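## Task

Scene 1: the stand's post is locked in a hole by a spring pin that has a pull knob; once the pin is pulled, the post falls unless something supports it. Lift the post 4 holes (15.2 cm) higher and lock it there with the pin. Letting the post fall is a failure, and lowering it quickly can be a failure even while it is supported. The wooden block has to finish resting on the post's top plate. Either robot or both may be used. At the end release everything and move away; nothing may count as done if it stays in place only because a robot holds it. A robot that falls over or finishes leaning is a failure.

## Robot and tools

ROBOTS. Two identical Hello Robot Stretch 3 units, r1 and r2. Each has a differential-drive base (0.33 m long, 0.34 m wide, passive omni wheel at the rear) that can only drive straight or spin in place; the pivot is midway between the drive wheels, 0.05 m behind the front edge. A lift travels up a mast, and a telescoping arm sticks out to the robot's RIGHT with a wrist (yaw, pitch, roll) and a gripper at its end. To move the gripper forward or back you drive the base. Stowed (arm in, wrist folded) the robot sweeps a 0.28 m radius when spinning; an unfolded level wrist reaches past that.

FRAMES. Base frame: origin on the floor between the drive wheels, x forward, y left, z up. hand_pose is reported in it, located where closed fingertips meet; with wrist joints at zero its x points up, y back toward the mast, z to the robot's rear. Odometry frame = base frame at scene start; base_odometry counts wheel rotation, so slip shows as travel. Heading is positive leftward, -3.142 to 3.142. Each robot reports in its own frames, so only images, lidar_m, wrist_depth_mm and head_depth_mm reveal where the robots are relative to each other.

execute_actions(actions, cameras). actions is a list holding one action or none (none just reports state and images). The action is an object keyed by "r1" and/or "r2"; each robot gets its own entry with optional "base", "joints", "contact_limits". All listed motions begin together.
- base: exactly one key. translate_m: a relative drive in metres from the base's current spot, positive forward, -1 to 1. rotate_rad: a relative turn in place in radians, positive counter-clockwise seen from above, -3.2 to 3.2. It counts from the base position in the latest state report.
- joints: absolute targets by name. lift_m 0 to 1.1 (arm height on mast); arm_m 0 to 0.52 (extension); wrist_yaw_rad -1.345 to 4.42 (0 along the arm, positive toward the robot's front, 3.0 folded over the base); wrist_pitch_rad -1.57 to 0.451 (0 level, negative fingertips down); wrist_roll_rad -2.911 to 2.911 (0 fingers side by side); gripper_m -0.089 to 0.179 (larger is wider; real gap is about 0.007 less when nearly shut, 0.025 less when wide, zero below 0.007); head_pan_rad -3.953 to 1.73 (0 forward, positive left, -1.57 along the arm); head_tilt_rad -1.53 to 0.419 (negative down). Done tolerances: lift/arm/gripper ±0.004, yaw/roll/head ±0.02, pitch ±0.05.
- contact_limits: only arm_m, a motor_effort percent 1 to 100 at which the arm motion halts (contact_stop); it also caps arm holding force until the next action. Too low stops immediately; above the maximum is clipped.
Unknown keys or out-of-range numbers reject the whole call. Anything omitted may still be driving toward an earlier target. cameras: list of r1_/r2_ head_camera, nav_camera, wrist_camera, or "all"; omitted/null means all, [] means none. No action exceeds 15 s. If a result reports a stop, your remaining calls in that reply are skipped.

wait(seconds 0 to 10): commands nothing, returns state and images. zoom_image(camera, region [x0,y0,x1,y1] pixels, max 504x504) enlarges part of that camera's latest full image. finished_scene(scene 1 or 2) ends the scene irreversibly and reports success; replying without a tool call ends all remaining scenes.

RESULTS. base_status/joint_status: done, off_target (resting away from target, maybe still pushing), contact_stop, time_out, torque_fault; after the last three the target is dropped. Lift and arm contact_stop when pushing firmly and then go slack until recommanded (a slack lift may sink under load, or be pushed up by closing fingers on a surface). Base, wrist and head never contact-stop. A wrist servo pushed hard for seconds switches off 10 s (torque_fault). on_its_own lists uncommanded things; "held at" is a held target, not the position; effort outside rest range suggests load or contact. motor_effort is percent, positive toward higher values, bracket = peak; readings carry fixed bias and noise. Wheel effort positive pushes forward. lidar_m: 12 distances in 30° sectors from straight ahead counter-clockwise (4th left, 7th rear, 10th right), plane 0.17 m high, range 0.15–12 m, '-' nothing; misses clear items and thin legs; own parts may hide sectors 5, 6, 9, 10. wrist_depth_mm (45–1000) and head_depth_mm (280–4000, sideways image) are 7x7 median depth grids. base_tilt in degrees, forward/right positive, with fixed error up to ~4°. turned_by_wheels and turned_by_imu give turn since last result.

SPEED. Base reaches 0.30 m/s and 1.9 rad/s only with lift_m < 0.30, arm_m < 0.03, wrist_yaw_rad > 2.54; else 0.10 m/s, 0.63 rad/s.

GRIPPING. Close to below object width to grip; open at least 0.02 above the contact value to release. Readings don't confirm a hold; resend a different value to re-squeeze.

AVOID. Fold or unfold the wrist only with lift_m 0.32–0.95, pitch -0.4, roll ≈0; once folded lift may go to 0.25. With yaw below -0.4 keep pitch ≤ -0.5. Robots pressing each other fails the run; stop base motion once touching another robot. Travel differs up to 2.5 cm per metre between robots, so jointly carried loads can tip one. Arm pushes above ~0.45 m gripper height can tip the robot; don't push twice after a stop, or drive while the gripper is caught on something fixed. If tilted, back off in small steps, free the gripper, lower lift to ~0.2. Never let the unpinned post fall or descend fast; avoid drops, slams and hard pushes. Loose objects may get nudged occasionally.

Each tool is called after "Emit:" in YAML: its name, and indented under it one key for each argument.

## Session

Emit:
execute_actions:
  actions: []

Scene clock: 0.00 s.
r1.base_odometry: x=+0.000 y=+0.000 heading=+0.000 (m, m, rad; r1's odometry frame)
r1.turned_by_wheels: +0.000 (rad since the last result)
r1.turned_by_imu: +0.000 (rad since the last result)
r1.base_tilt: forward=+2.2 right=-3.2 (deg)
r1.lidar_m: 2.95 2.52 3.49 1.93 1.23 1.12 1.13 1.38 1.26 1.27 1.56 3.08
r1.head_depth_mm: 2046 3206 - - - 3058 2097 / 2027 3132 - - - 3146 2142 / 2012 3096 - - - 3138 2160 / 1973 3074 - - - 2979 2183 / 1970 2972 - - - 3210 2179 / 1963 2937 - - - 3227 2196 / 1939 2940 - - - 3339 2220
r1.base_status: not commanded
r1.joint_positions: lift_m=+0.580 arm_m=+0.000 wrist_yaw_rad=+2.822 wrist_pitch_rad=-0.434 wrist_roll_rad=-0.012 gripper_m=+0.037 head_pan_rad=-0.003 head_tilt_rad=-0.018
r1.joint_status: not commanded
r1.motor_effort: left_wheel=+0 right_wheel=+0 lift_m=+26 arm_m=-1 wrist_yaw_rad=-1 wrist_pitch_rad=+5 wrist_roll_rad=+0 gripper_m=+0 head_pan_rad=+0 head_tilt_rad=+2 (%)
r1.hand_pose: x=+0.0486 y=+0.0659 z=+0.5888 quat_wxyz=(+0.260, +0.702, +0.042, +0.662) (m; r1's base frame)
r1.wrist_depth_mm: - - - - - - - / - - - - - - - / - - - - - - - / - - - - - - - / 954 - - - - - - / 820 - 817 852 875 863 894 / 725 - 752 760 745 763 771
r2.base_odometry: x=+0.000 y=+0.000 heading=+0.000 (m, m, rad; r2's odometry frame)
r2.turned_by_wheels: +0.000 (rad since the last result)
r2.turned_by_imu: +0.000 (rad since the last result)
r2.base_tilt: forward=+1.6 right=+0.3 (deg)
r2.lidar_m: 1.64 1.35 1.34 1.48 2.36 2.47 2.52 2.52 3.43 1.69 1.68 3.22
r2.head_depth_mm: 1833 2774 3375 3303 3258 2996 2162 / 1816 2564 2729 2715 2667 2646 2153 / 1823 2328 2313 2289 2286 2249 2121 / 1807 2014 2033 1989 1976 1969 1921 / 1713 1781 1769 1759 1742 1738 1724 / 1590 1596 1577 1571 1572 1563 1554 / 1446 1448 1429 1427 1416 1424 1401
r2.base_status: not commanded
r2.joint_positions: lift_m=+0.359 arm_m=+0.001 wrist_yaw_rad=+2.924 wrist_pitch_rad=-0.512 wrist_roll_rad=-0.012 gripper_m=+0.037 head_pan_rad=-0.012 head_tilt_rad=+0.014
r2.joint_status: not commanded
r2.motor_effort: left_wheel=+0 right_wheel=-1 lift_m=+26 arm_m=-1 wrist_yaw_rad=+0 wrist_pitch_rad=+5 wrist_roll_rad=+0 gripper_m=+0 head_pan_rad=+0 head_tilt_rad=+2 (%)
r2.hand_pose: x=+0.0245 y=+0.0602 z=+0.3511 quat_wxyz=(+0.252, +0.695, +0.105, +0.665) (m; r2's base frame)
r2.wrist_depth_mm: - - - - - - - / - - - - - - - / 909 - 882 881 875 869 846 / 742 - 746 730 724 708 707 / 638 614 646 629 632 613 611 / 560 557 - 552 541 534 533 / 495 - - 493 476 473 477
pictures: r1_head_camera (sideways: a quarter turn clockwise sets it upright), r1_nav_camera (sideways: a quarter turn counterclockwise sets it upright), r1_wrist_camera, r2_head_camera (sideways: a quarter turn clockwise sets it upright), r2_nav_camera (sideways: a quarter turn counterclockwise sets it upright), r2_wrist_camera
Images, in order (width x height): r1_head_camera 896x504, r1_nav_camera 672x504, r1_wrist_camera 644x364, r2_head_camera 896x504, r2_nav_camera 672x504, r2_wrist_camera 644x364.

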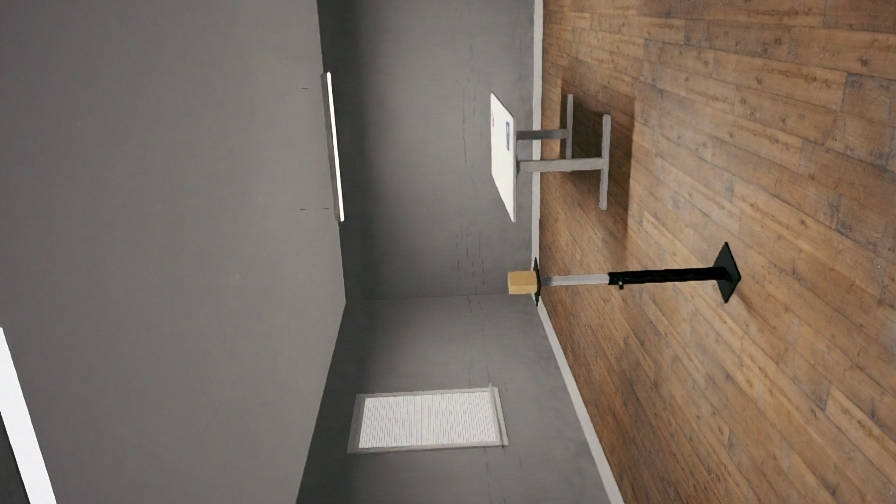

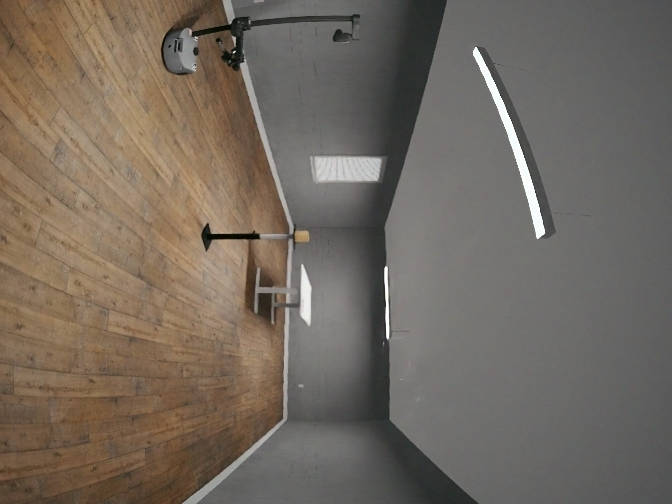

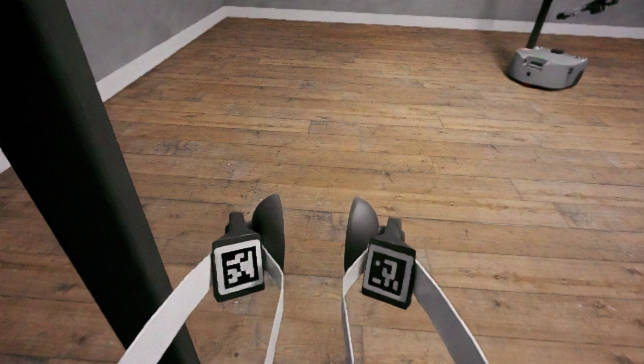

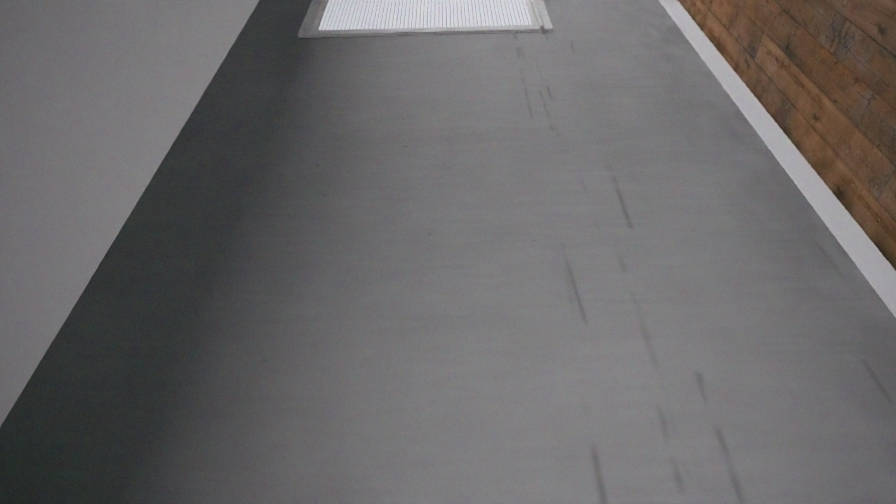

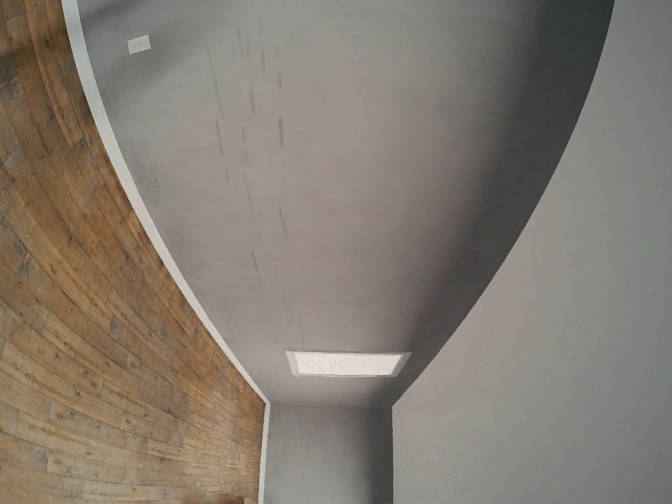

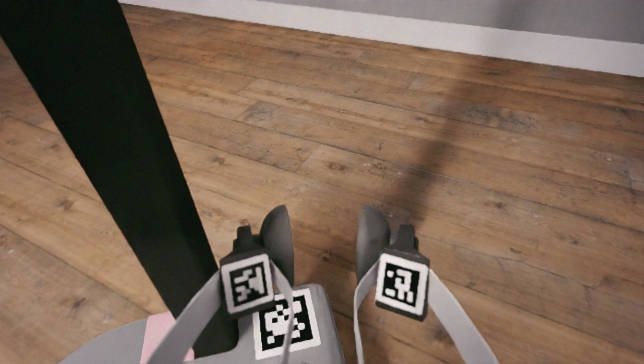

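Emit:
zoom_image:
  camera: "r1_head_camera"
  region: [490, 210, 770, 350]

Emit:
execute_actions:
  actions:
    - {"r2": {"joints": {"head_pan_rad": -1.3, "head_tilt_rad": -0.35, "lift_m": 0.28}}, "r1": {"joints": {"lift_m": 0.28, "wrist_pitch_rad": -0.4, "head_tilt_rad": -0.2}}}
  cameras: ["r2_head_camera", "r1_head_camera"]

Region (490, 210, 770, 350) of r1_head_camera's 896x504 image, scaled by 1.800, with more detail than that image has.

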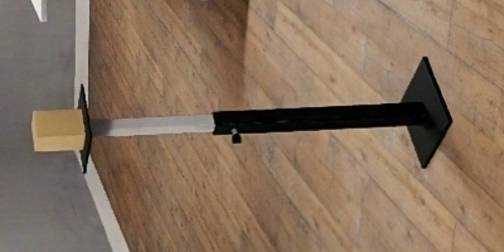

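Scene clock: 10.60 s.
r1.base_odometry: x=+0.000 y=+0.000 heading=+0.000 (m, m, rad; r1's odometry frame)
r1.turned_by_wheels: +0.000 (rad since the last result)
r1.turned_by_imu: +0.002 (rad since the last result)
r1.base_tilt: forward=+2.2 right=-3.3 (deg)
r1.lidar_m: 2.96 2.51 3.48 1.93 1.24 1.12 1.13 1.38 1.26 1.27 1.56 3.08
r1.head_depth_mm: 3130 - - - 3260 2190 1660 / 3118 - - - 3306 2228 1666 / 3064 - - - 3323 2241 1689 / 3034 - - - 3132 2250 1694 / 2978 - - - 3355 2274 1706 / 2918 - - - 3425 2283 1718 / 2904 - - - 3466 2296 1726
r1.base_status: not commanded
r1.joint_positions: lift_m=+0.280 arm_m=+0.000 wrist_yaw_rad=+2.822 wrist_pitch_rad=-0.423 wrist_roll_rad=-0.012 gripper_m=+0.037 head_pan_rad=-0.003 head_tilt_rad=-0.197
r1.joint_status: all done
r1.motor_effort: left_wheel=+0(1) right_wheel=+0(0) lift_m=+22(22) arm_m=+0(0) wrist_yaw_rad=+0(1) wrist_pitch_rad=+7(7) wrist_roll_rad=+0(0) gripper_m=+0(0) head_pan_rad=+0(0) head_tilt_rad=-2(25) (%)
r1.hand_pose: x=+0.0491 y=+0.0672 z=+0.2917 quat_wxyz=(+0.257, +0.702, +0.038, +0.663) (m; r1's base frame)
r1.wrist_depth_mm: - - - - - - - / - - - - - - - / - 879 901 907 924 940 974 / - 677 699 713 720 746 747 / 550 571 586 581 604 590 603 / 472 - - 485 510 509 506 / - - - 424 439 440 445
r2.base_odometry: x=+0.000 y=+0.000 heading=+0.000 (m, m, rad; r2's odometry frame)
r2.turned_by_wheels: +0.000 (rad since the last result)
r2.turned_by_imu: +0.001 (rad since the last result)
r2.base_tilt: forward=+1.7 right=+0.1 (deg)
r2.lidar_m: 1.64 1.35 1.34 1.48 2.34 2.47 2.52 2.51 3.42 1.69 1.69 3.20
r2.head_depth_mm: 3749 3921 - 3703 2390 1763 1402 / - - - 3745 2404 1780 1403 / - - - 3807 2426 1775 1406 / - - - 3549 2342 1788 1419 / - - - 3941 2464 1788 1425 / - - - 3592 2476 1814 1427 / - - - 3900 2489 1811 1451
r2.base_status: not commanded
r2.joint_positions: lift_m=+0.281 arm_m=+0.001 wrist_yaw_rad=+2.924 wrist_pitch_rad=-0.512 wrist_roll_rad=-0.012 gripper_m=+0.037 head_pan_rad=-1.293 head_tilt_rad=-0.345
r2.joint_status: all done
r2.motor_effort: left_wheel=+0(0) right_wheel=+0(0) lift_m=+14(23) arm_m=-1(0) wrist_yaw_rad=+0(0) wrist_pitch_rad=+5(5) wrist_roll_rad=+0(1) gripper_m=+0(1) head_pan_rad=-4(31) head_tilt_rad=-3(29) (%)
r2.hand_pose: x=+0.0245 y=+0.0602 z=+0.2727 quat_wxyz=(+0.252, +0.695, +0.105, +0.665) (m; r2's base frame)
r2.wrist_depth_mm: - - - - - - - / 913 962 962 942 919 914 886 / 761 - 751 738 737 729 710 / 634 - 620 615 604 603 589 / 538 519 540 537 533 514 510 / 480 - - - 453 447 447 / - - - - 402 400 395
pictures: r1_head_camera (sideways: a quarter turn clockwise sets it upright), r2_head_camera (sideways: a quarter turn clockwise sets it upright)
Images, in order (width x height): r1_head_camera 896x504, r2_head_camera 896x504.

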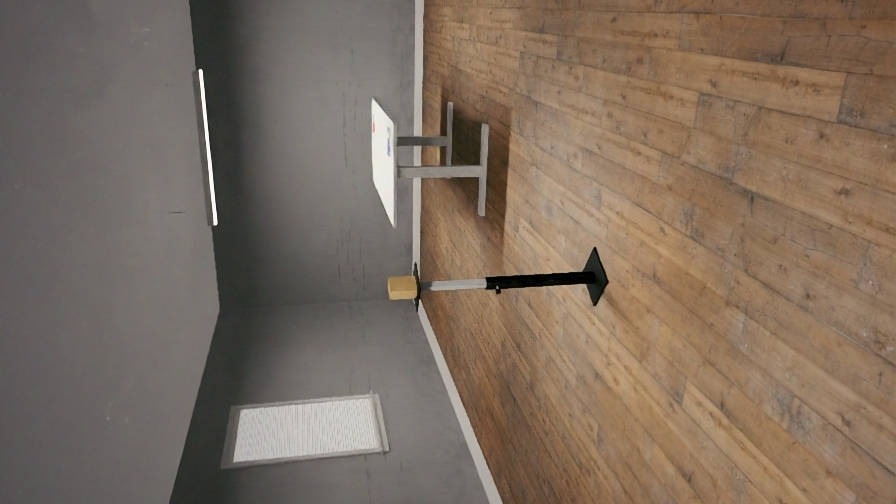

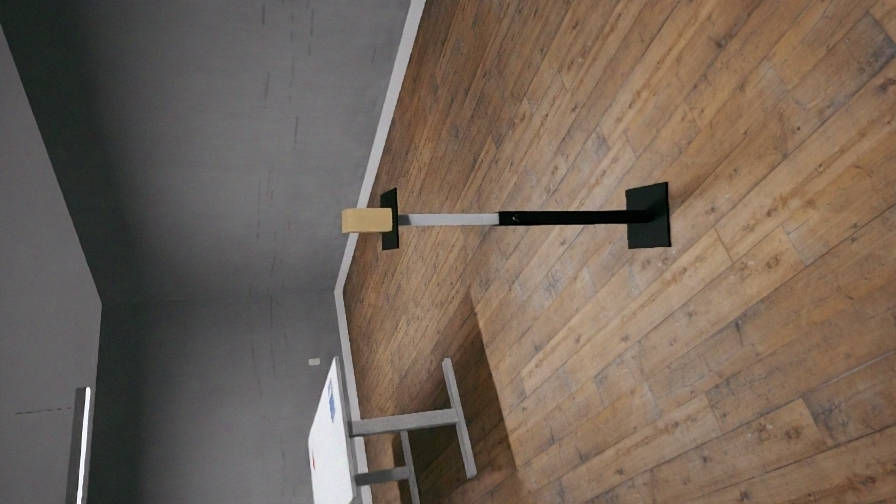

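Emit:
zoom_image:
  camera: "r2_head_camera"
  region: [330, 150, 690, 290]

Region (330, 150, 690, 290) of r2_head_camera's 896x504 image, scaled by 1.400, with more detail than that image has.

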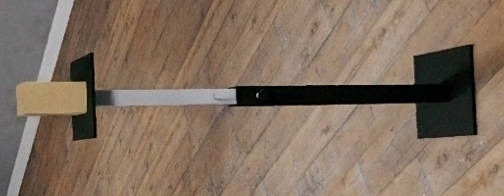

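Emit:
execute_actions:
  actions:
    - {"r2": {"base": {"rotate_rad": -1.34}, "joints": {"head_pan_rad": 0, "head_tilt_rad": -0.5}}, "r1": {"base": {"rotate_rad": -0.09}}}
  cameras: []

Emit:
execute_actions:
  actions:
    - {"r2": {"base": {"translate_m": 1.0}, "joints": {"head_tilt_rad": -0.75}}, "r1": {"base": {"translate_m": 1.0}}}
  cameras: ["r2_head_camera", "r1_head_camera"]

Scene clock: 90.90 s.
r1.base_odometry: x=+0.000 y=+0.000 heading=-0.090 (m, m, rad; r1's odometry frame)
r1.turned_by_wheels: -0.090 (rad since the last result)
r1.turned_by_imu: -0.087 (rad since the last result)
r1.base_tilt: forward=+2.2 right=-3.2 (deg)
r1.lidar_m: 2.96 2.52 3.50 2.22 1.29 1.12 1.12 1.31 1.26 1.26 1.47 2.52
r1.head_depth_mm: 3183 - - - 3195 2199 1655 / 3117 - - - 3263 2198 1671 / 3038 - - - 3328 2226 1683 / 3003 - - - 3355 2226 1683 / 2969 - - - 3153 2264 1708 / 2942 - - - 3473 2291 1716 / 2892 - - - 3492 2317 1731
r1.base_status: done
r1.joint_positions: lift_m=+0.280 arm_m=+0.000 wrist_yaw_rad=+2.822 wrist_pitch_rad=-0.423 wrist_roll_rad=-0.012 gripper_m=+0.037 head_pan_rad=-0.003 head_tilt_rad=-0.198
r1.joint_status: not commanded
r1.motor_effort: left_wheel=+4(14) right_wheel=-3(9) lift_m=+22(22) arm_m=-1(1) wrist_yaw_rad=+0(1) wrist_pitch_rad=+8(8) wrist_roll_rad=+0(0) gripper_m=+1(0) head_pan_rad=+0(0) head_tilt_rad=-1(2) (%)
r1.hand_pose: x=+0.0491 y=+0.0673 z=+0.2917 quat_wxyz=(+0.257, +0.702, +0.038, +0.663) (m; r1's base frame)
r1.wrist_depth_mm: - - - - - - - / - - - - - - - / - 886 882 902 936 945 953 / - 683 713 716 724 728 738 / 545 567 575 593 595 592 608 / 486 - - 495 497 500 513 / - - - 431 431 437 447
r2.base_odometry: x=+0.000 y=+0.000 heading=-1.340 (m, m, rad; r2's odometry frame)
r2.turned_by_wheels: -1.340 (rad since the last result)
r2.turned_by_imu: -1.309 (rad since the last result)
r2.base_tilt: forward=+1.6 right=+0.2 (deg)
r2.lidar_m: 1.69 3.57 2.14 1.44 1.34 1.36 1.73 2.47 2.51 2.50 3.43 3.50
r2.head_depth_mm: 3547 3781 3869 2632 1944 1527 1254 / - - - 2685 1952 1529 1265 / - - - 2677 1959 1533 1273 / - - - 2581 1979 1551 1277 / - - - 2732 1990 1545 1285 / - - - 2762 1992 1569 1282 / - - - 2807 2002 1571 1293
r2.base_status: done
r2.joint_positions: lift_m=+0.281 arm_m=+0.001 wrist_yaw_rad=+2.924 wrist_pitch_rad=-0.512 wrist_roll_rad=-0.012 gripper_m=+0.037 head_pan_rad=-0.007 head_tilt_rad=-0.494
r2.joint_status: all done
r2.motor_effort: left_wheel=+4(15) right_wheel=-3(8) lift_m=+15(15) arm_m=-1(1) wrist_yaw_rad=+0(1) wrist_pitch_rad=+6(5) wrist_roll_rad=+0(0) gripper_m=+0(1) head_pan_rad=+3(33) head_tilt_rad=-3(20) (%)
r2.hand_pose: x=+0.0245 y=+0.0601 z=+0.2727 quat_wxyz=(+0.252, +0.695, +0.105, +0.665) (m; r2's base frame)
r2.wrist_depth_mm: - - - - - - - / 926 947 941 941 917 894 873 / 767 - 757 750 725 729 714 / 638 - 621 614 603 601 590 / 539 521 544 538 532 516 515 / 483 - - - 458 450 445 / - - - - 403 402 399
pictures: none
No camera images: the call's "cameras" was empty. Leave "cameras" out to get every camera's image.

Scene clock: 96.00 s.
r1.base_odometry: x=+0.996 y=-0.090 heading=-0.090 (m, m, rad; r1's odometry frame)
r1.turned_by_wheels: +0.000 (rad since the last result)
r1.turned_by_imu: +0.004 (rad since the last result)
r1.base_tilt: forward=+2.2 right=-3.2 (deg)
r1.lidar_m: 1.97 1.74 3.22 3.22 2.39 2.08 2.08 1.75 1.53 1.53 1.76 3.16
r1.head_depth_mm: 3143 - - - 3227 2205 1657 / 3098 - - - 3217 2183 1672 / 3067 - - - 3273 2240 1676 / 3008 - - - 3389 2235 1701 / 2971 - - - 3378 2276 1708 / 2949 - - - 3197 2162 1724 / 2923 - - - 3467 2305 1732
r1.base_status: done
r1.joint_positions: lift_m=+0.280 arm_m=+0.000 wrist_yaw_rad=+2.822 wrist_pitch_rad=-0.423 wrist_roll_rad=-0.012 gripper_m=+0.037 head_pan_rad=-0.003 head_tilt_rad=-0.198
r1.joint_status: not commanded
r1.motor_effort: left_wheel=+4(15) right_wheel=-3(6) lift_m=+23(22) arm_m=+0(0) wrist_yaw_rad=-1(1) wrist_pitch_rad=+8(8) wrist_roll_rad=+0(0) gripper_m=+0(0) head_pan_rad=+0(0) head_tilt_rad=-2(2) (%)
r1.hand_pose: x=+0.0491 y=+0.0673 z=+0.2918 quat_wxyz=(+0.257, +0.702, +0.038, +0.663) (m; r1's base frame)
r1.wrist_depth_mm: - - - - - - - / - - - - - - - / - 858 913 900 927 950 959 / - 682 709 727 706 720 741 / 543 571 585 595 588 598 605 / 481 - - 500 499 506 509 / - - - 433 429 440 447
r2.base_odometry: x=+0.229 y=-0.973 heading=-1.340 (m, m, rad; r2's odometry frame)
r2.turned_by_wheels: +0.000 (rad since the last result)
r2.turned_by_imu: +0.006 (rad since the last result)
r2.base_tilt: forward=+1.6 right=+0.2 (deg)
r2.lidar_m: 0.68 2.65 3.08 2.07 1.93 1.95 2.50 3.28 3.34 1.74 2.83 2.90
r2.head_depth_mm: 2977 3143 2387 1859 1525 1295 1125 / 3377 3371 2413 1883 1532 1305 1136 / 3781 3362 2421 1896 1536 1305 1133 / - 3452 712 1832 1482 1287 1138 / - 3463 2383 1902 1557 1318 1146 / - 3489 2500 1933 1568 1322 1150 / - 3527 2499 1927 1575 1333 1151
r2.base_status: done
r2.joint_positions: lift_m=+0.281 arm_m=+0.001 wrist_yaw_rad=+2.924 wrist_pitch_rad=-0.512 wrist_roll_rad=-0.012 gripper_m=+0.037 head_pan_rad=-0.007 head_tilt_rad=-0.741
r2.joint_status: all done
r2.motor_effort: left_wheel=+3(14) right_wheel=-2(5) lift_m=+14(15) arm_m=-1(1) wrist_yaw_rad=+0(0) wrist_pitch_rad=+5(5) wrist_roll_rad=+0(1) gripper_m=+0(0) head_pan_rad=+3(3) head_tilt_rad=-4(27) (%)
r2.hand_pose: x=+0.0245 y=+0.0601 z=+0.2727 quat_wxyz=(+0.252, +0.695, +0.105, +0.665) (m; r2's base frame)
r2.wrist_depth_mm: - - - - - - - / 935 971 953 932 920 893 903 / 768 - 758 744 727 716 717 / 626 - 622 616 612 601 599 / 533 518 548 534 533 509 512 / 478 - - - 455 448 444 / - - - - 400 401 398
pictures: r1_head_camera (sideways: a quarter turn clockwise sets it upright), r2_head_camera (sideways: a quarter turn clockwise sets it upright)
Images, in order (width x height): r1_head_camera 896x504, r2_head_camera 896x504.

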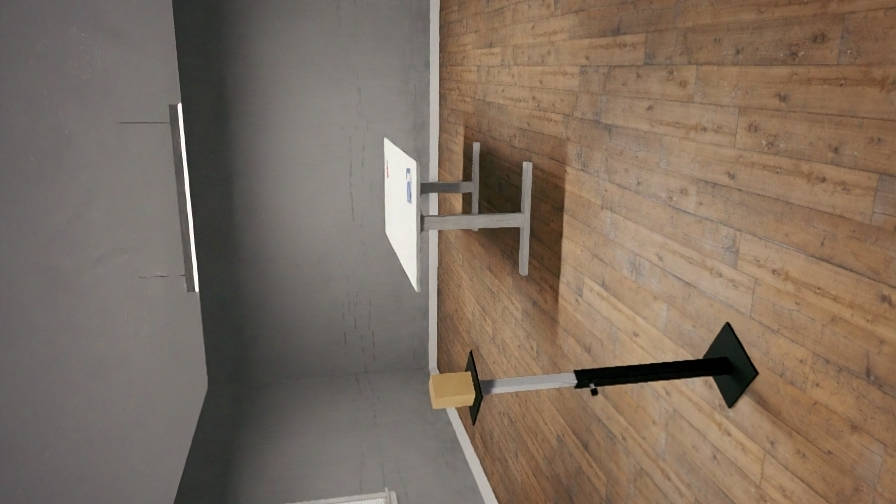

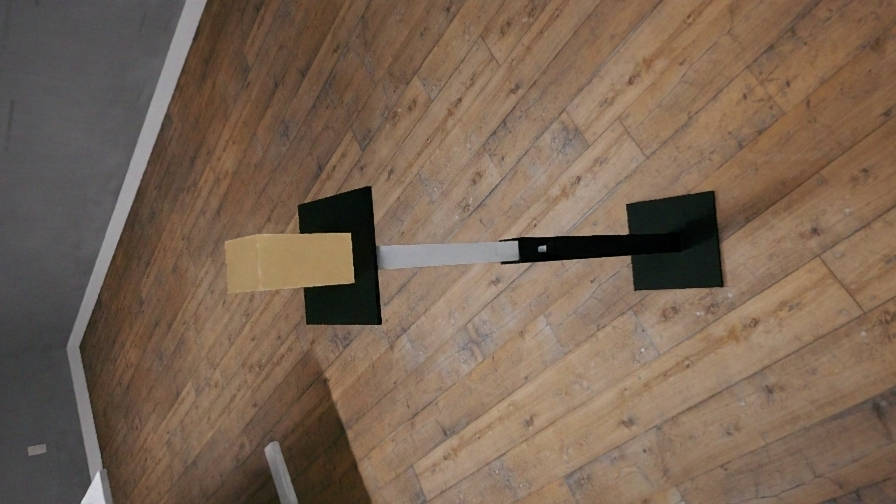

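Emit:
execute_actions:
  actions:
    - {"r2": {"base": {"rotate_rad": 1.66}, "joints": {"head_pan_rad": -1.6}}, "r1": {"base": {"translate_m": 0.75}}}
  cameras: []

Emit:
execute_actions:
  actions:
    - {"r2": {"joints": {"lift_m": 0.42, "wrist_pitch_rad": -0.4}}, "r1": {"base": {"translate_m": 0.74}}}
  cameras: []

Emit:
execute_actions:
  actions:
    - {"r2": {"joints": {"wrist_yaw_rad": 0.0, "gripper_m": 0.1, "head_tilt_rad": -0.85}}, "r1": {"base": {"rotate_rad": 2.38}, "joints": {"head_pan_rad": -1.6, "head_tilt_rad": -0.75}}}

Scene clock: 144.93 s.
r1.base_odometry: x=+1.743 y=-0.157 heading=-0.090 (m, m, rad; r1's odometry frame)
r1.turned_by_wheels: +0.000 (rad since the last result)
r1.turned_by_imu: +0.004 (rad since the last result)
r1.base_tilt: forward=+2.2 right=-3.2 (deg)
r1.lidar_m: 3.15 1.26 1.15 3.02 3.21 2.80 2.80 1.98 1.71 1.72 2.03 3.56
r1.head_depth_mm: 3147 - - - 3210 2185 1656 / 3128 - - - 3283 2206 1675 / 3070 - - - 3173 2208 1679 / 3005 - - - 3338 2237 1695 / 3001 - - - 3356 2246 1714 / 2958 - - - 3380 2277 1654 / 2886 - - - 1233 2107 1661
r1.base_status: done
r1.joint_positions: lift_m=+0.280 arm_m=+0.000 wrist_yaw_rad=+2.822 wrist_pitch_rad=-0.423 wrist_roll_rad=-0.012 gripper_m=+0.037 head_pan_rad=-0.003 head_tilt_rad=-0.199
r1.joint_status: not commanded
r1.motor_effort: left_wheel=+3(15) right_wheel=-2(5) lift_m=+22(23) arm_m=-1(1) wrist_yaw_rad=+0(0) wrist_pitch_rad=+8(7) wrist_roll_rad=+0(0) gripper_m=+0(0) head_pan_rad=+0(0) head_tilt_rad=-1(1) (%)
r1.hand_pose: x=+0.0491 y=+0.0673 z=+0.2918 quat_wxyz=(+0.257, +0.702, +0.038, +0.663) (m; r1's base frame)
r1.wrist_depth_mm: - - - - - - - / - - - - - - - / - 878 883 924 886 937 975 / - 702 694 706 729 744 758 / 549 572 578 583 596 597 611 / 478 - - 498 506 509 512 / - - - 431 440 435 443
r2.base_odometry: x=+0.229 y=-0.973 heading=+0.320 (m, m, rad; r2's odometry frame)
r2.turned_by_wheels: +1.660 (rad since the last result)
r2.turned_by_imu: +1.623 (rad since the last result)
r2.base_tilt: forward=+1.5 right=+0.3 (deg)
r2.lidar_m: 2.02 1.93 1.98 2.66 3.32 3.39 1.14 2.83 2.94 0.68 2.65 2.82
r2.head_depth_mm: 3153 3285 2377 1878 1526 1297 1127 / 3550 3383 2397 1893 1547 1304 1129 / - 3410 788 1884 1547 1304 1135 / - 3465 763 1847 1518 1301 1144 / - 3486 2465 1912 1556 1317 1148 / - 3475 2517 1919 1565 1322 1148 / - 3555 2498 1937 1584 1326 1151
r2.base_status: done
r2.joint_positions: lift_m=+0.281 arm_m=+0.002 wrist_yaw_rad=+2.924 wrist_pitch_rad=-0.512 wrist_roll_rad=-0.012 gripper_m=+0.037 head_pan_rad=-1.593 head_tilt_rad=-0.741
r2.joint_status: all done
r2.motor_effort: left_wheel=-5(14) right_wheel=+2(7) lift_m=+14(14) arm_m=-1(1) wrist_yaw_rad=+1(0) wrist_pitch_rad=+5(5) wrist_roll_rad=+0(0) gripper_m=+0(1) head_pan_rad=-3(36) head_tilt_rad=-5(5) (%)
r2.hand_pose: x=+0.0245 y=+0.0601 z=+0.2727 quat_wxyz=(+0.252, +0.695, +0.105, +0.665) (m; r2's base frame)
r2.wrist_depth_mm: - - - - - - - / 925 952 952 935 910 894 891 / 766 - 742 730 733 723 708 / 634 - 623 615 610 597 596 / 534 517 544 539 532 517 510 / 479 - - - 456 452 446 / - - - - 400 400 397
pictures: none
No camera images: the call's "cameras" was empty. Leave "cameras" out to get every camera's image.

Scene clock: 149.17 s.
r1.base_odometry: x=+2.480 y=-0.223 heading=-0.089 (m, m, rad; r1's odometry frame)
r1.turned_by_wheels: +0.000 (rad since the last result)
r1.turned_by_imu: +0.003 (rad since the last result)
r1.base_tilt: forward=+2.1 right=-3.3 (deg)
r1.lidar_m: 2.41 0.60 2.83 0.91 3.32 3.50 3.50 2.22 1.91 1.94 2.27 4.04
r1.head_depth_mm: 2905 - - - 3168 2184 1652 / 2869 - - - 3274 2217 1676 / 2862 - - 3226 3069 2234 1681 / 2833 - - - 3359 2248 1690 / 2998 - - - 3373 2276 1711 / 2962 - - - 3370 2282 1720 / 2921 - - - 3477 2304 1727
r1.base_status: done
r1.joint_positions: lift_m=+0.280 arm_m=+0.000 wrist_yaw_rad=+2.822 wrist_pitch_rad=-0.423 wrist_roll_rad=-0.012 gripper_m=+0.037 head_pan_rad=-0.003 head_tilt_rad=-0.199
r1.joint_status: not commanded
r1.motor_effort: left_wheel=+3(16) right_wheel=-2(6) lift_m=+23(22) arm_m=-1(0) wrist_yaw_rad=-1(0) wrist_pitch_rad=+7(8) wrist_roll_rad=+0(1) gripper_m=+0(0) head_pan_rad=+0(0) head_tilt_rad=-1(1) (%)
r1.hand_pose: x=+0.0491 y=+0.0673 z=+0.2918 quat_wxyz=(+0.257, +0.702, +0.038, +0.663) (m; r1's base frame)
r1.wrist_depth_mm: - - - - - - - / - 786 803 - - - - / - 793 821 904 942 890 966 / - 701 708 709 702 707 742 / 546 569 593 582 601 603 609 / 469 - - 500 498 512 508 / - - - 432 438 445 437
r2.base_odometry: x=+0.229 y=-0.973 heading=+0.320 (m, m, rad; r2's odometry frame)
r2.turned_by_wheels: +0.000 (rad since the last result)
r2.turned_by_imu: +0.000 (rad since the last result)
r2.base_tilt: forward=+1.5 right=+0.3 (deg)
r2.lidar_m: 2.01 1.93 1.99 2.67 3.30 3.41 2.98 0.79 0.91 0.68 2.64 2.81
r2.head_depth_mm: 3178 3302 2404 1860 1528 1297 1129 / 3537 3357 2398 1888 1542 1310 1133 / - 3430 787 1894 1543 1305 1137 / - 3419 765 1844 1515 1307 1162 / - 3437 2466 1916 1566 1314 1143 / - 3498 2467 1932 1573 1328 1148 / - 3539 2516 1925 1569 1331 1152
r2.base_status: not commanded
r2.joint_positions: lift_m=+0.419 arm_m=+0.002 wrist_yaw_rad=+2.924 wrist_pitch_rad=-0.421 wrist_roll_rad=-0.012 gripper_m=+0.037 head_pan_rad=-1.593 head_tilt_rad=-0.741
r2.joint_status: all done
r2.motor_effort: left_wheel=-5(5) right_wheel=+2(2) lift_m=+36(37) arm_m=-1(1) wrist_yaw_rad=+0(0) wrist_pitch_rad=+7(12) wrist_roll_rad=+0(0) gripper_m=+0(0) head_pan_rad=-3(3) head_tilt_rad=-5(5) (%)
r2.hand_pose: x=+0.0271 y=+0.0723 z=+0.4315 quat_wxyz=(+0.222, +0.699, +0.073, +0.676) (m; r2's base frame)
r2.wrist_depth_mm: - - - - - - - / - - - - - - - / - - - - - - - / 965 - 945 950 922 931 904 / 801 - 819 772 797 761 756 / 690 671 - 657 663 658 653 / 596 589 588 580 577 570 570
pictures: none
No camera images: the call's "cameras" was empty. Leave "cameras" out to get every camera's image.

Scene clock: 151.87 s.
r1.base_odometry: x=+2.480 y=-0.223 heading=+2.290 (m, m, rad; r1's odometry frame)
r1.turned_by_wheels: +2.380 (rad since the last result)
r1.turned_by_imu: +2.349 (rad since the last result)
r1.base_tilt: forward=+2.2 right=-3.2 (deg)
r1.lidar_m: 3.61 3.49 2.67 1.98 1.95 2.02 2.83 2.41 3.90 0.60 0.90 0.97
r1.head_depth_mm: 3471 3162 2349 1871 1549 1323 1151 / 3252 3182 2357 1807 1554 1331 1153 / 3014 3246 651 1733 1531 1292 1158 / 2876 3099 733 1779 1529 1314 1167 / 2715 2990 2428 1904 1571 1349 1168 / 2574 2888 2444 1910 1581 1343 1169 / 2462 2678 2447 1937 1553 1323 1171
r1.base_status: done
r1.joint_positions: lift_m=+0.280 arm_m=+0.000 wrist_yaw_rad=+2.822 wrist_pitch_rad=-0.423 wrist_roll_rad=-0.012 gripper_m=+0.037 head_pan_rad=-1.593 head_tilt_rad=-0.741
r1.joint_status: all done
r1.motor_effort: left_wheel=-5(14) right_wheel=+2(10) lift_m=+22(22) arm_m=-1(0) wrist_yaw_rad=+0(1) wrist_pitch_rad=+7(8) wrist_roll_rad=+0(0) gripper_m=+0(1) head_pan_rad=-4(49) head_tilt_rad=-5(40) (%)
r1.hand_pose: x=+0.0491 y=+0.0673 z=+0.2918 quat_wxyz=(+0.257, +0.702, +0.038, +0.663) (m; r1's base frame)
r1.wrist_depth_mm: - - - - - - - / - - - - - - - / - 871 899 884 931 948 983 / - 702 705 717 723 735 737 / 550 575 590 588 595 597 607 / 477 - - 495 503 502 513 / - - - 430 434 440 438
r2.base_odometry: x=+0.229 y=-0.973 heading=+0.320 (m, m, rad; r2's odometry frame)
r2.turned_by_wheels: +0.000 (rad since the last result)
r2.turned_by_imu: +0.000 (rad since the last result)
r2.base_tilt: forward=+1.7 right=+0.2 (deg)
r2.lidar_m: 2.01 1.92 1.99 2.66 3.30 3.41 2.98 0.91 0.91 0.68 2.65 2.82
r2.head_depth_mm: 3204 2647 2055 1703 1383 1245 1101 / 3501 2677 2075 1702 1436 1251 1141 / 3775 2592 1919 1716 1441 1255 - / 3859 2507 845 1689 1420 1260 1108 / 3858 2751 2112 1732 1454 1265 1120 / 3925 2766 2141 1743 1472 1264 1123 / 3729 2771 2137 1753 1479 1277 1121
r2.base_status: not commanded
r2.joint_positions: lift_m=+0.419 arm_m=+0.002 wrist_yaw_rad=+0.003 wrist_pitch_rad=-0.421 wrist_roll_rad=-0.012 gripper_m=+0.100 head_pan_rad=-1.593 head_tilt_rad=-0.839
r2.joint_status: all done
r2.motor_effort: left_wheel=-5(5) right_wheel=+3(3) lift_m=+36(36) arm_m=-1(1) wrist_yaw_rad=-3(2) wrist_pitch_rad=+8(8) wrist_roll_rad=+0(0) gripper_m=+0(86) head_pan_rad=-3(3) head_tilt_rad=-7(17) (%)
r2.hand_pose: x=-0.0209 y=-0.3705 z=+0.4315 quat_wxyz=(+0.696, +0.150, -0.687, -0.146) (m; r2's base frame)
r2.wrist_depth_mm: - - - - - - - / - - - - - - - / - - - - - - - / 972 967 962 902 929 923 649 / 805 789 786 748 770 762 587 / 683 686 667 646 655 676 618 / 599 578 587 580 575 562 571
pictures: r1_head_camera (sideways: a quarter turn clockwise sets it upright), r1_nav_camera (sideways: a quarter turn counterclockwise sets it upright), r1_wrist_camera, r2_head_camera (sideways: a quarter turn clockwise sets it upright), r2_nav_camera (sideways: a quarter turn counterclockwise sets it upright), r2_wrist_camera
Images, in order (width x height): r1_head_camera 896x504, r1_nav_camera 672x504, r1_wrist_camera 644x364, r2_head_camera 896x504, r2_nav_camera 672x504, r2_wrist_camera 644x364.

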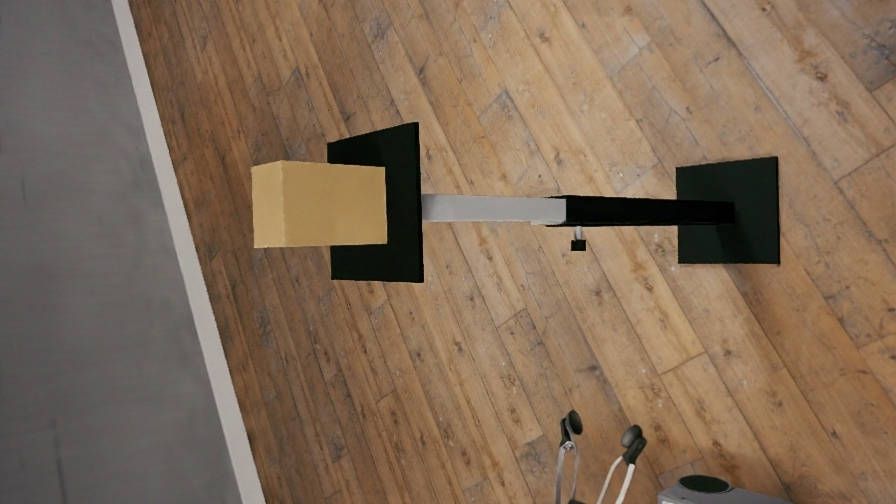

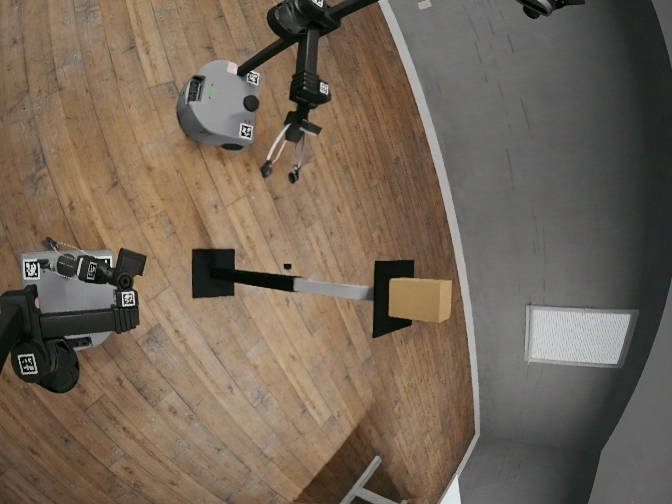

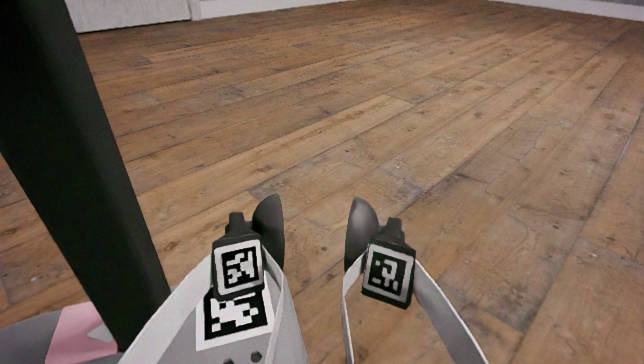

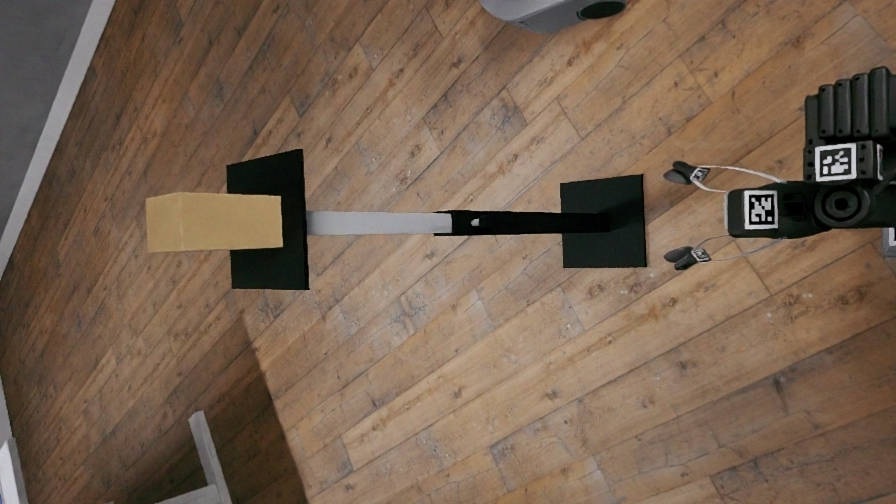

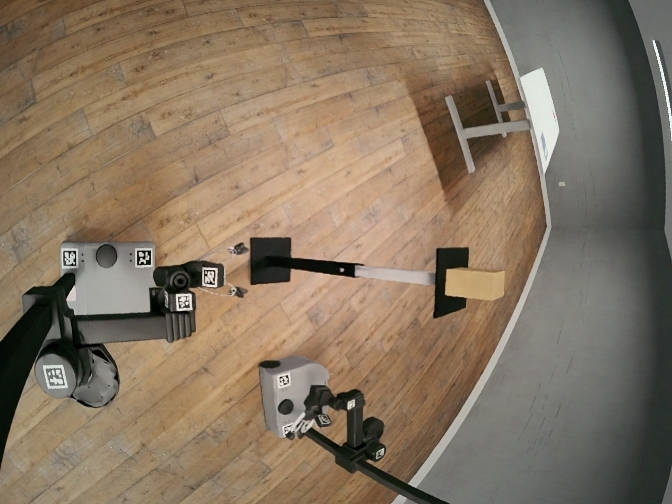

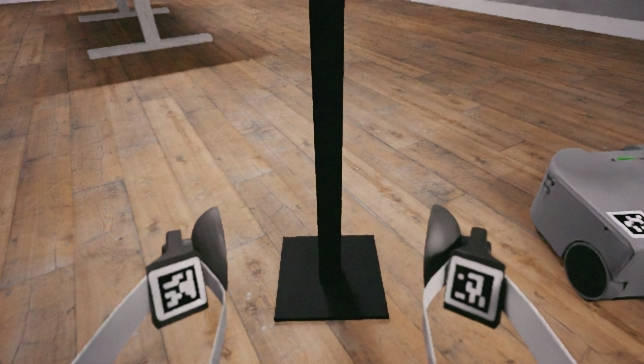

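Emit:
execute_actions:
  actions:
    - {"r2": {"joints": {"wrist_pitch_rad": 0.0, "arm_m": 0.1, "gripper_m": 0.07, "lift_m": 0.40}}, "r1": {"joints": {"lift_m": 0.5}}}
  cameras: []

Emit:
execute_actions:
  actions:
    - {"r1": {"joints": {"lift_m": 0.7, "wrist_yaw_rad": 0.0, "gripper_m": 0.11}}}
  cameras: ["r1_head_camera", "r1_wrist_camera", "r2_head_camera", "r2_wrist_camera"]

Scene clock: 166.23 s.
r1.base_odometry: x=+2.480 y=-0.223 heading=+2.290 (m, m, rad; r1's odometry frame)
r1.turned_by_wheels: +0.000 (rad since the last result)
r1.turned_by_imu: +0.001 (rad since the last result)
r1.base_tilt: forward=+2.2 right=-3.2 (deg)
r1.lidar_m: 3.58 3.50 2.68 1.97 1.95 2.02 2.82 2.42 3.89 0.60 0.91 0.98
r1.head_depth_mm: 3485 3201 2349 1856 1542 1315 1151 / 3266 3191 2370 1825 1546 1327 1155 / 3042 3208 650 1724 1517 1297 1157 / 2889 3071 733 1778 1536 1310 1186 / 2726 2987 2414 1909 1572 1339 1163 / 2581 2849 2446 1923 1579 1345 1173 / 2439 2692 2438 1931 1481 1322 1176
r1.base_status: not commanded
r1.joint_positions: lift_m=+0.500 arm_m=+0.000 wrist_yaw_rad=+2.822 wrist_pitch_rad=-0.422 wrist_roll_rad=-0.012 gripper_m=+0.037 head_pan_rad=-1.593 head_tilt_rad=-0.741
r1.joint_status: all done
r1.motor_effort: left_wheel=-4(5) right_wheel=+3(3) lift_m=+29(28) arm_m=-1(1) wrist_yaw_rad=+0(0) wrist_pitch_rad=+7(7) wrist_roll_rad=+0(0) gripper_m=+0(0) head_pan_rad=-4(4) head_tilt_rad=-6(6) (%)
r1.hand_pose: x=+0.0491 y=+0.0673 z=+0.5115 quat_wxyz=(+0.257, +0.702, +0.038, +0.663) (m; r1's base frame)
r1.wrist_depth_mm: - - - - - - - / - - - - - - - / - - - - - - - / - - - - - - - / 841 872 911 904 920 933 946 / 728 - 736 781 790 778 774 / 629 - 658 664 673 664 672
r2.base_odometry: x=+0.229 y=-0.973 heading=+0.320 (m, m, rad; r2's odometry frame)
r2.turned_by_wheels: +0.000 (rad since the last result)
r2.turned_by_imu: +0.001 (rad since the last result)
r2.base_tilt: forward=+1.7 right=+0.1 (deg)
r2.lidar_m: 2.01 1.93 1.99 2.67 3.31 3.38 2.99 0.91 0.91 0.68 2.65 2.82
r2.head_depth_mm: 3141 2653 2062 1699 1381 1241 1096 / 3512 2704 2075 1705 1441 1274 1124 / 3724 2572 1925 1711 1443 1306 1102 / 3837 2536 846 1680 1405 1250 1111 / 3885 2718 2131 1720 1471 1266 1113 / 3888 2764 2135 1754 1466 1273 1117 / 3677 2787 2165 1762 1470 1275 1121
r2.base_status: not commanded
r2.joint_positions: lift_m=+0.401 arm_m=+0.100 wrist_yaw_rad=+0.002 wrist_pitch_rad=-0.025 wrist_roll_rad=-0.012 gripper_m=+0.070 head_pan_rad=-1.593 head_tilt_rad=-0.839
r2.joint_status: all done
r2.motor_effort: left_wheel=-5(5) right_wheel=+2(2) lift_m=+15(32) arm_m=+7(7) wrist_yaw_rad=-2(3) wrist_pitch_rad=+9(8) wrist_roll_rad=+0(0) gripper_m=+0(84) head_pan_rad=-3(4) head_tilt_rad=-7(7) (%)
r2.hand_pose: x=-0.0210 y=-0.5001 z=+0.5087 quat_wxyz=(+0.711, +0.010, -0.703, -0.008) (m; r2's base frame)
r2.wrist_depth_mm: - - - - - - - / - - - - - - - / - - - - - - - / - - - - - - - / - - - - - - - / - - - - - - - / 876 872 857 798 850 859 846
pictures: none
No camera images: the call's "cameras" was empty. Leave "cameras" out to get every camera's image.

Scene clock: 168.90 s.
r1.base_odometry: x=+2.480 y=-0.223 heading=+2.290 (m, m, rad; r1's odometry frame)
r1.turned_by_wheels: +0.000 (rad since the last result)
r1.turned_by_imu: +0.001 (rad since the last result)
r1.base_tilt: forward=+2.2 right=-3.2 (deg)
r1.lidar_m: 3.61 3.49 2.67 1.97 1.95 2.03 2.84 2.41 3.92 0.60 0.91 0.98
r1.head_depth_mm: 3454 3193 2370 1860 1552 1326 - / 3257 3209 2377 1809 1559 1327 - / 3025 3226 650 1738 1528 1300 - / 2901 3122 732 1787 1531 1335 1144 / 2725 2990 2422 1903 1576 1332 1166 / 2589 2834 2434 1900 1582 1346 1168 / 2431 2694 2457 1931 1477 1318 1177
r1.base_status: not commanded
r1.joint_positions: lift_m=+0.700 arm_m=+0.000 wrist_yaw_rad=+0.004 wrist_pitch_rad=-0.422 wrist_roll_rad=-0.012 gripper_m=+0.110 head_pan_rad=-1.593 head_tilt_rad=-0.741
r1.joint_status: all done
r1.motor_effort: left_wheel=-5(5) right_wheel=+2(3) lift_m=+28(28) arm_m=+0(1) wrist_yaw_rad=-6(6) wrist_pitch_rad=+7(7) wrist_roll_rad=+0(0) gripper_m=+0(80) head_pan_rad=-4(4) head_tilt_rad=-6(5) (%)
r1.hand_pose: x=-0.0207 y=-0.3690 z=+0.7115 quat_wxyz=(+0.696, +0.151, -0.687, -0.146) (m; r1's base frame)
r1.wrist_depth_mm: - - - - - - - / - - - - - - - / - - - - - - - / 492 545 - - - - - / - - - - - - - / 807 - - 997 999 - - / 707 846 870 839 904 908 913
r2.base_odometry: x=+0.229 y=-0.973 heading=+0.320 (m, m, rad; r2's odometry frame)
r2.turned_by_wheels: +0.000 (rad since the last result)
r2.turned_by_imu: +0.000 (rad since the last result)
r2.base_tilt: forward=+1.7 right=+0.2 (deg)
r2.lidar_m: 2.01 1.93 1.99 2.67 3.30 3.40 2.98 0.91 0.91 0.68 2.65 2.81
r2.head_depth_mm: 3149 2636 2056 1659 1384 1247 1099 / 3519 2685 2077 1710 1448 1268 1125 / 3779 2582 1924 1721 1453 1298 1108 / 3822 2537 846 1675 1412 1248 1115 / 3893 2776 2114 1727 1465 1267 1112 / 3970 2758 2130 1738 1472 1271 1113 / 3804 2801 2138 1756 1491 1270 1124
r2.base_status: not commanded
r2.joint_positions: lift_m=+0.401 arm_m=+0.100 wrist_yaw_rad=+0.002 wrist_pitch_rad=-0.025 wrist_roll_rad=-0.012 gripper_m=+0.070 head_pan_rad=-1.593 head_tilt_rad=-0.839
r2.joint_status: not commanded
r2.motor_effort: left_wheel=-5(5) right_wheel=+2(2) lift_m=+15(15) arm_m=+7(7) wrist_yaw_rad=-2(2) wrist_pitch_rad=+9(9) wrist_roll_rad=+0(0) gripper_m=+0(1) head_pan_rad=-2(3) head_tilt_rad=-6(6) (%)
r2.hand_pose: x=-0.0210 y=-0.5001 z=+0.5087 quat_wxyz=(+0.711, +0.010, -0.703, -0.008) (m; r2's base frame)
r2.wrist_depth_mm: - - - - - - - / - - - - - - - / - - - - - - - / - - - - - - - / - - - - - - - / - - - - - - - / 884 875 870 799 862 847 846
pictures: r1_head_camera (sideways: a quarter turn clockwise sets it upright), r1_wrist_camera, r2_head_camera (sideways: a quarter turn clockwise sets it upright), r2_wrist_camera
Images, in order (width x height): r1_head_camera 896x504, r1_wrist_camera 644x364, r2_head_camera 896x504, r2_wrist_camera 644x364.

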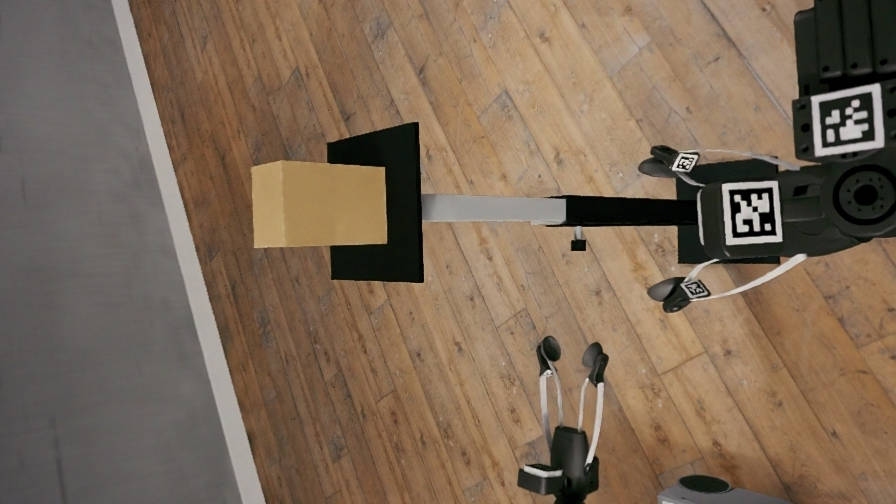

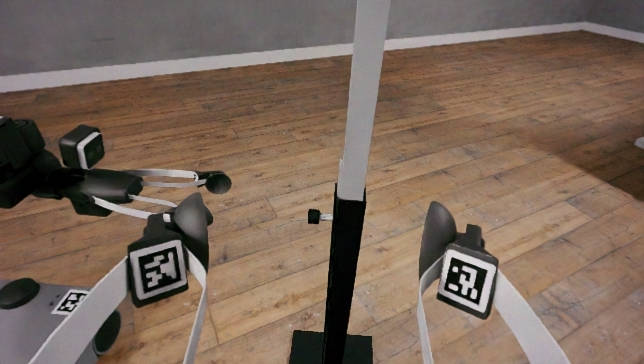

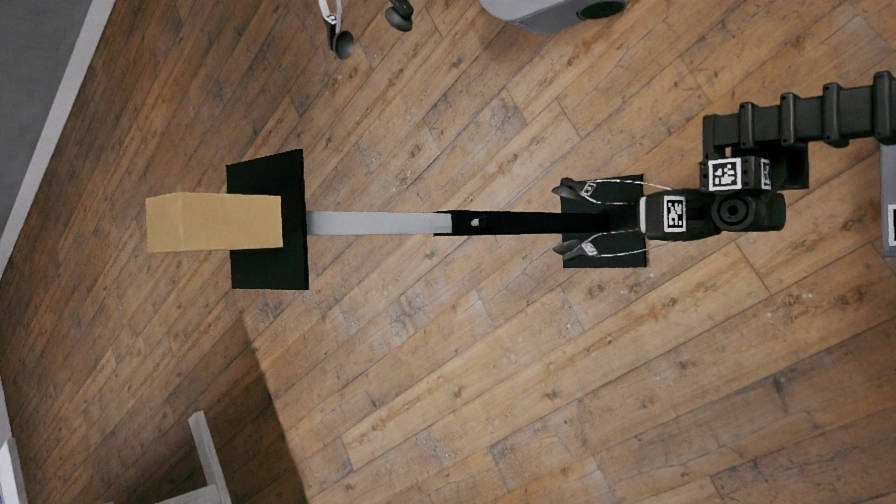

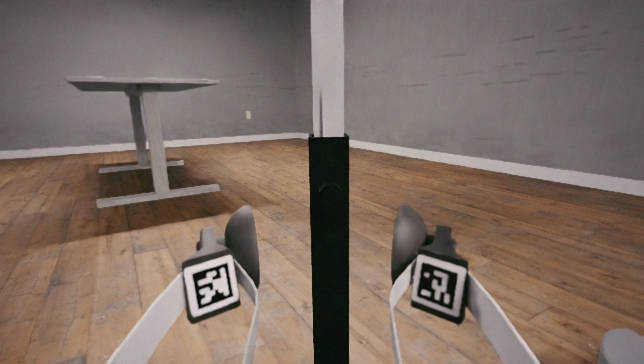

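Emit:
zoom_image:
  camera: "r2_wrist_camera"
  region: [230, 60, 430, 260]

Emit:
zoom_image:
  camera: "r1_head_camera"
  region: [480, 170, 680, 400]

Region (230, 60, 430, 260) of r2_wrist_camera's 644x364 image, scaled by 2.520.

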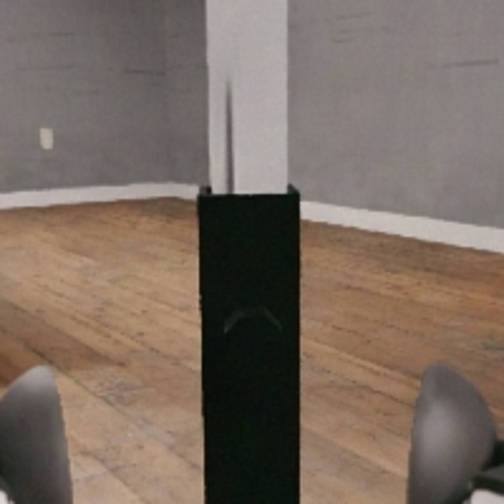

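Region (480, 170, 680, 400) of r1_head_camera's 896x504 image, scaled by 2.191, with more detail than that image has; it fills the left 438 columns of this view, and the rest is white.

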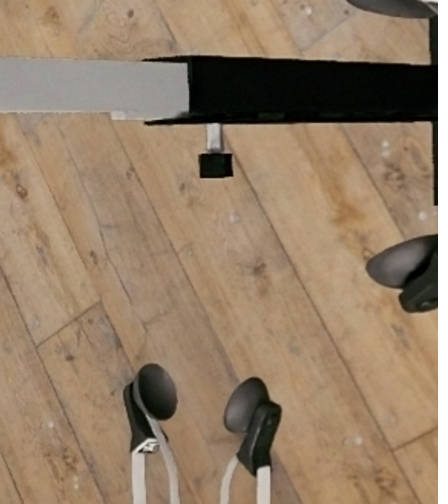

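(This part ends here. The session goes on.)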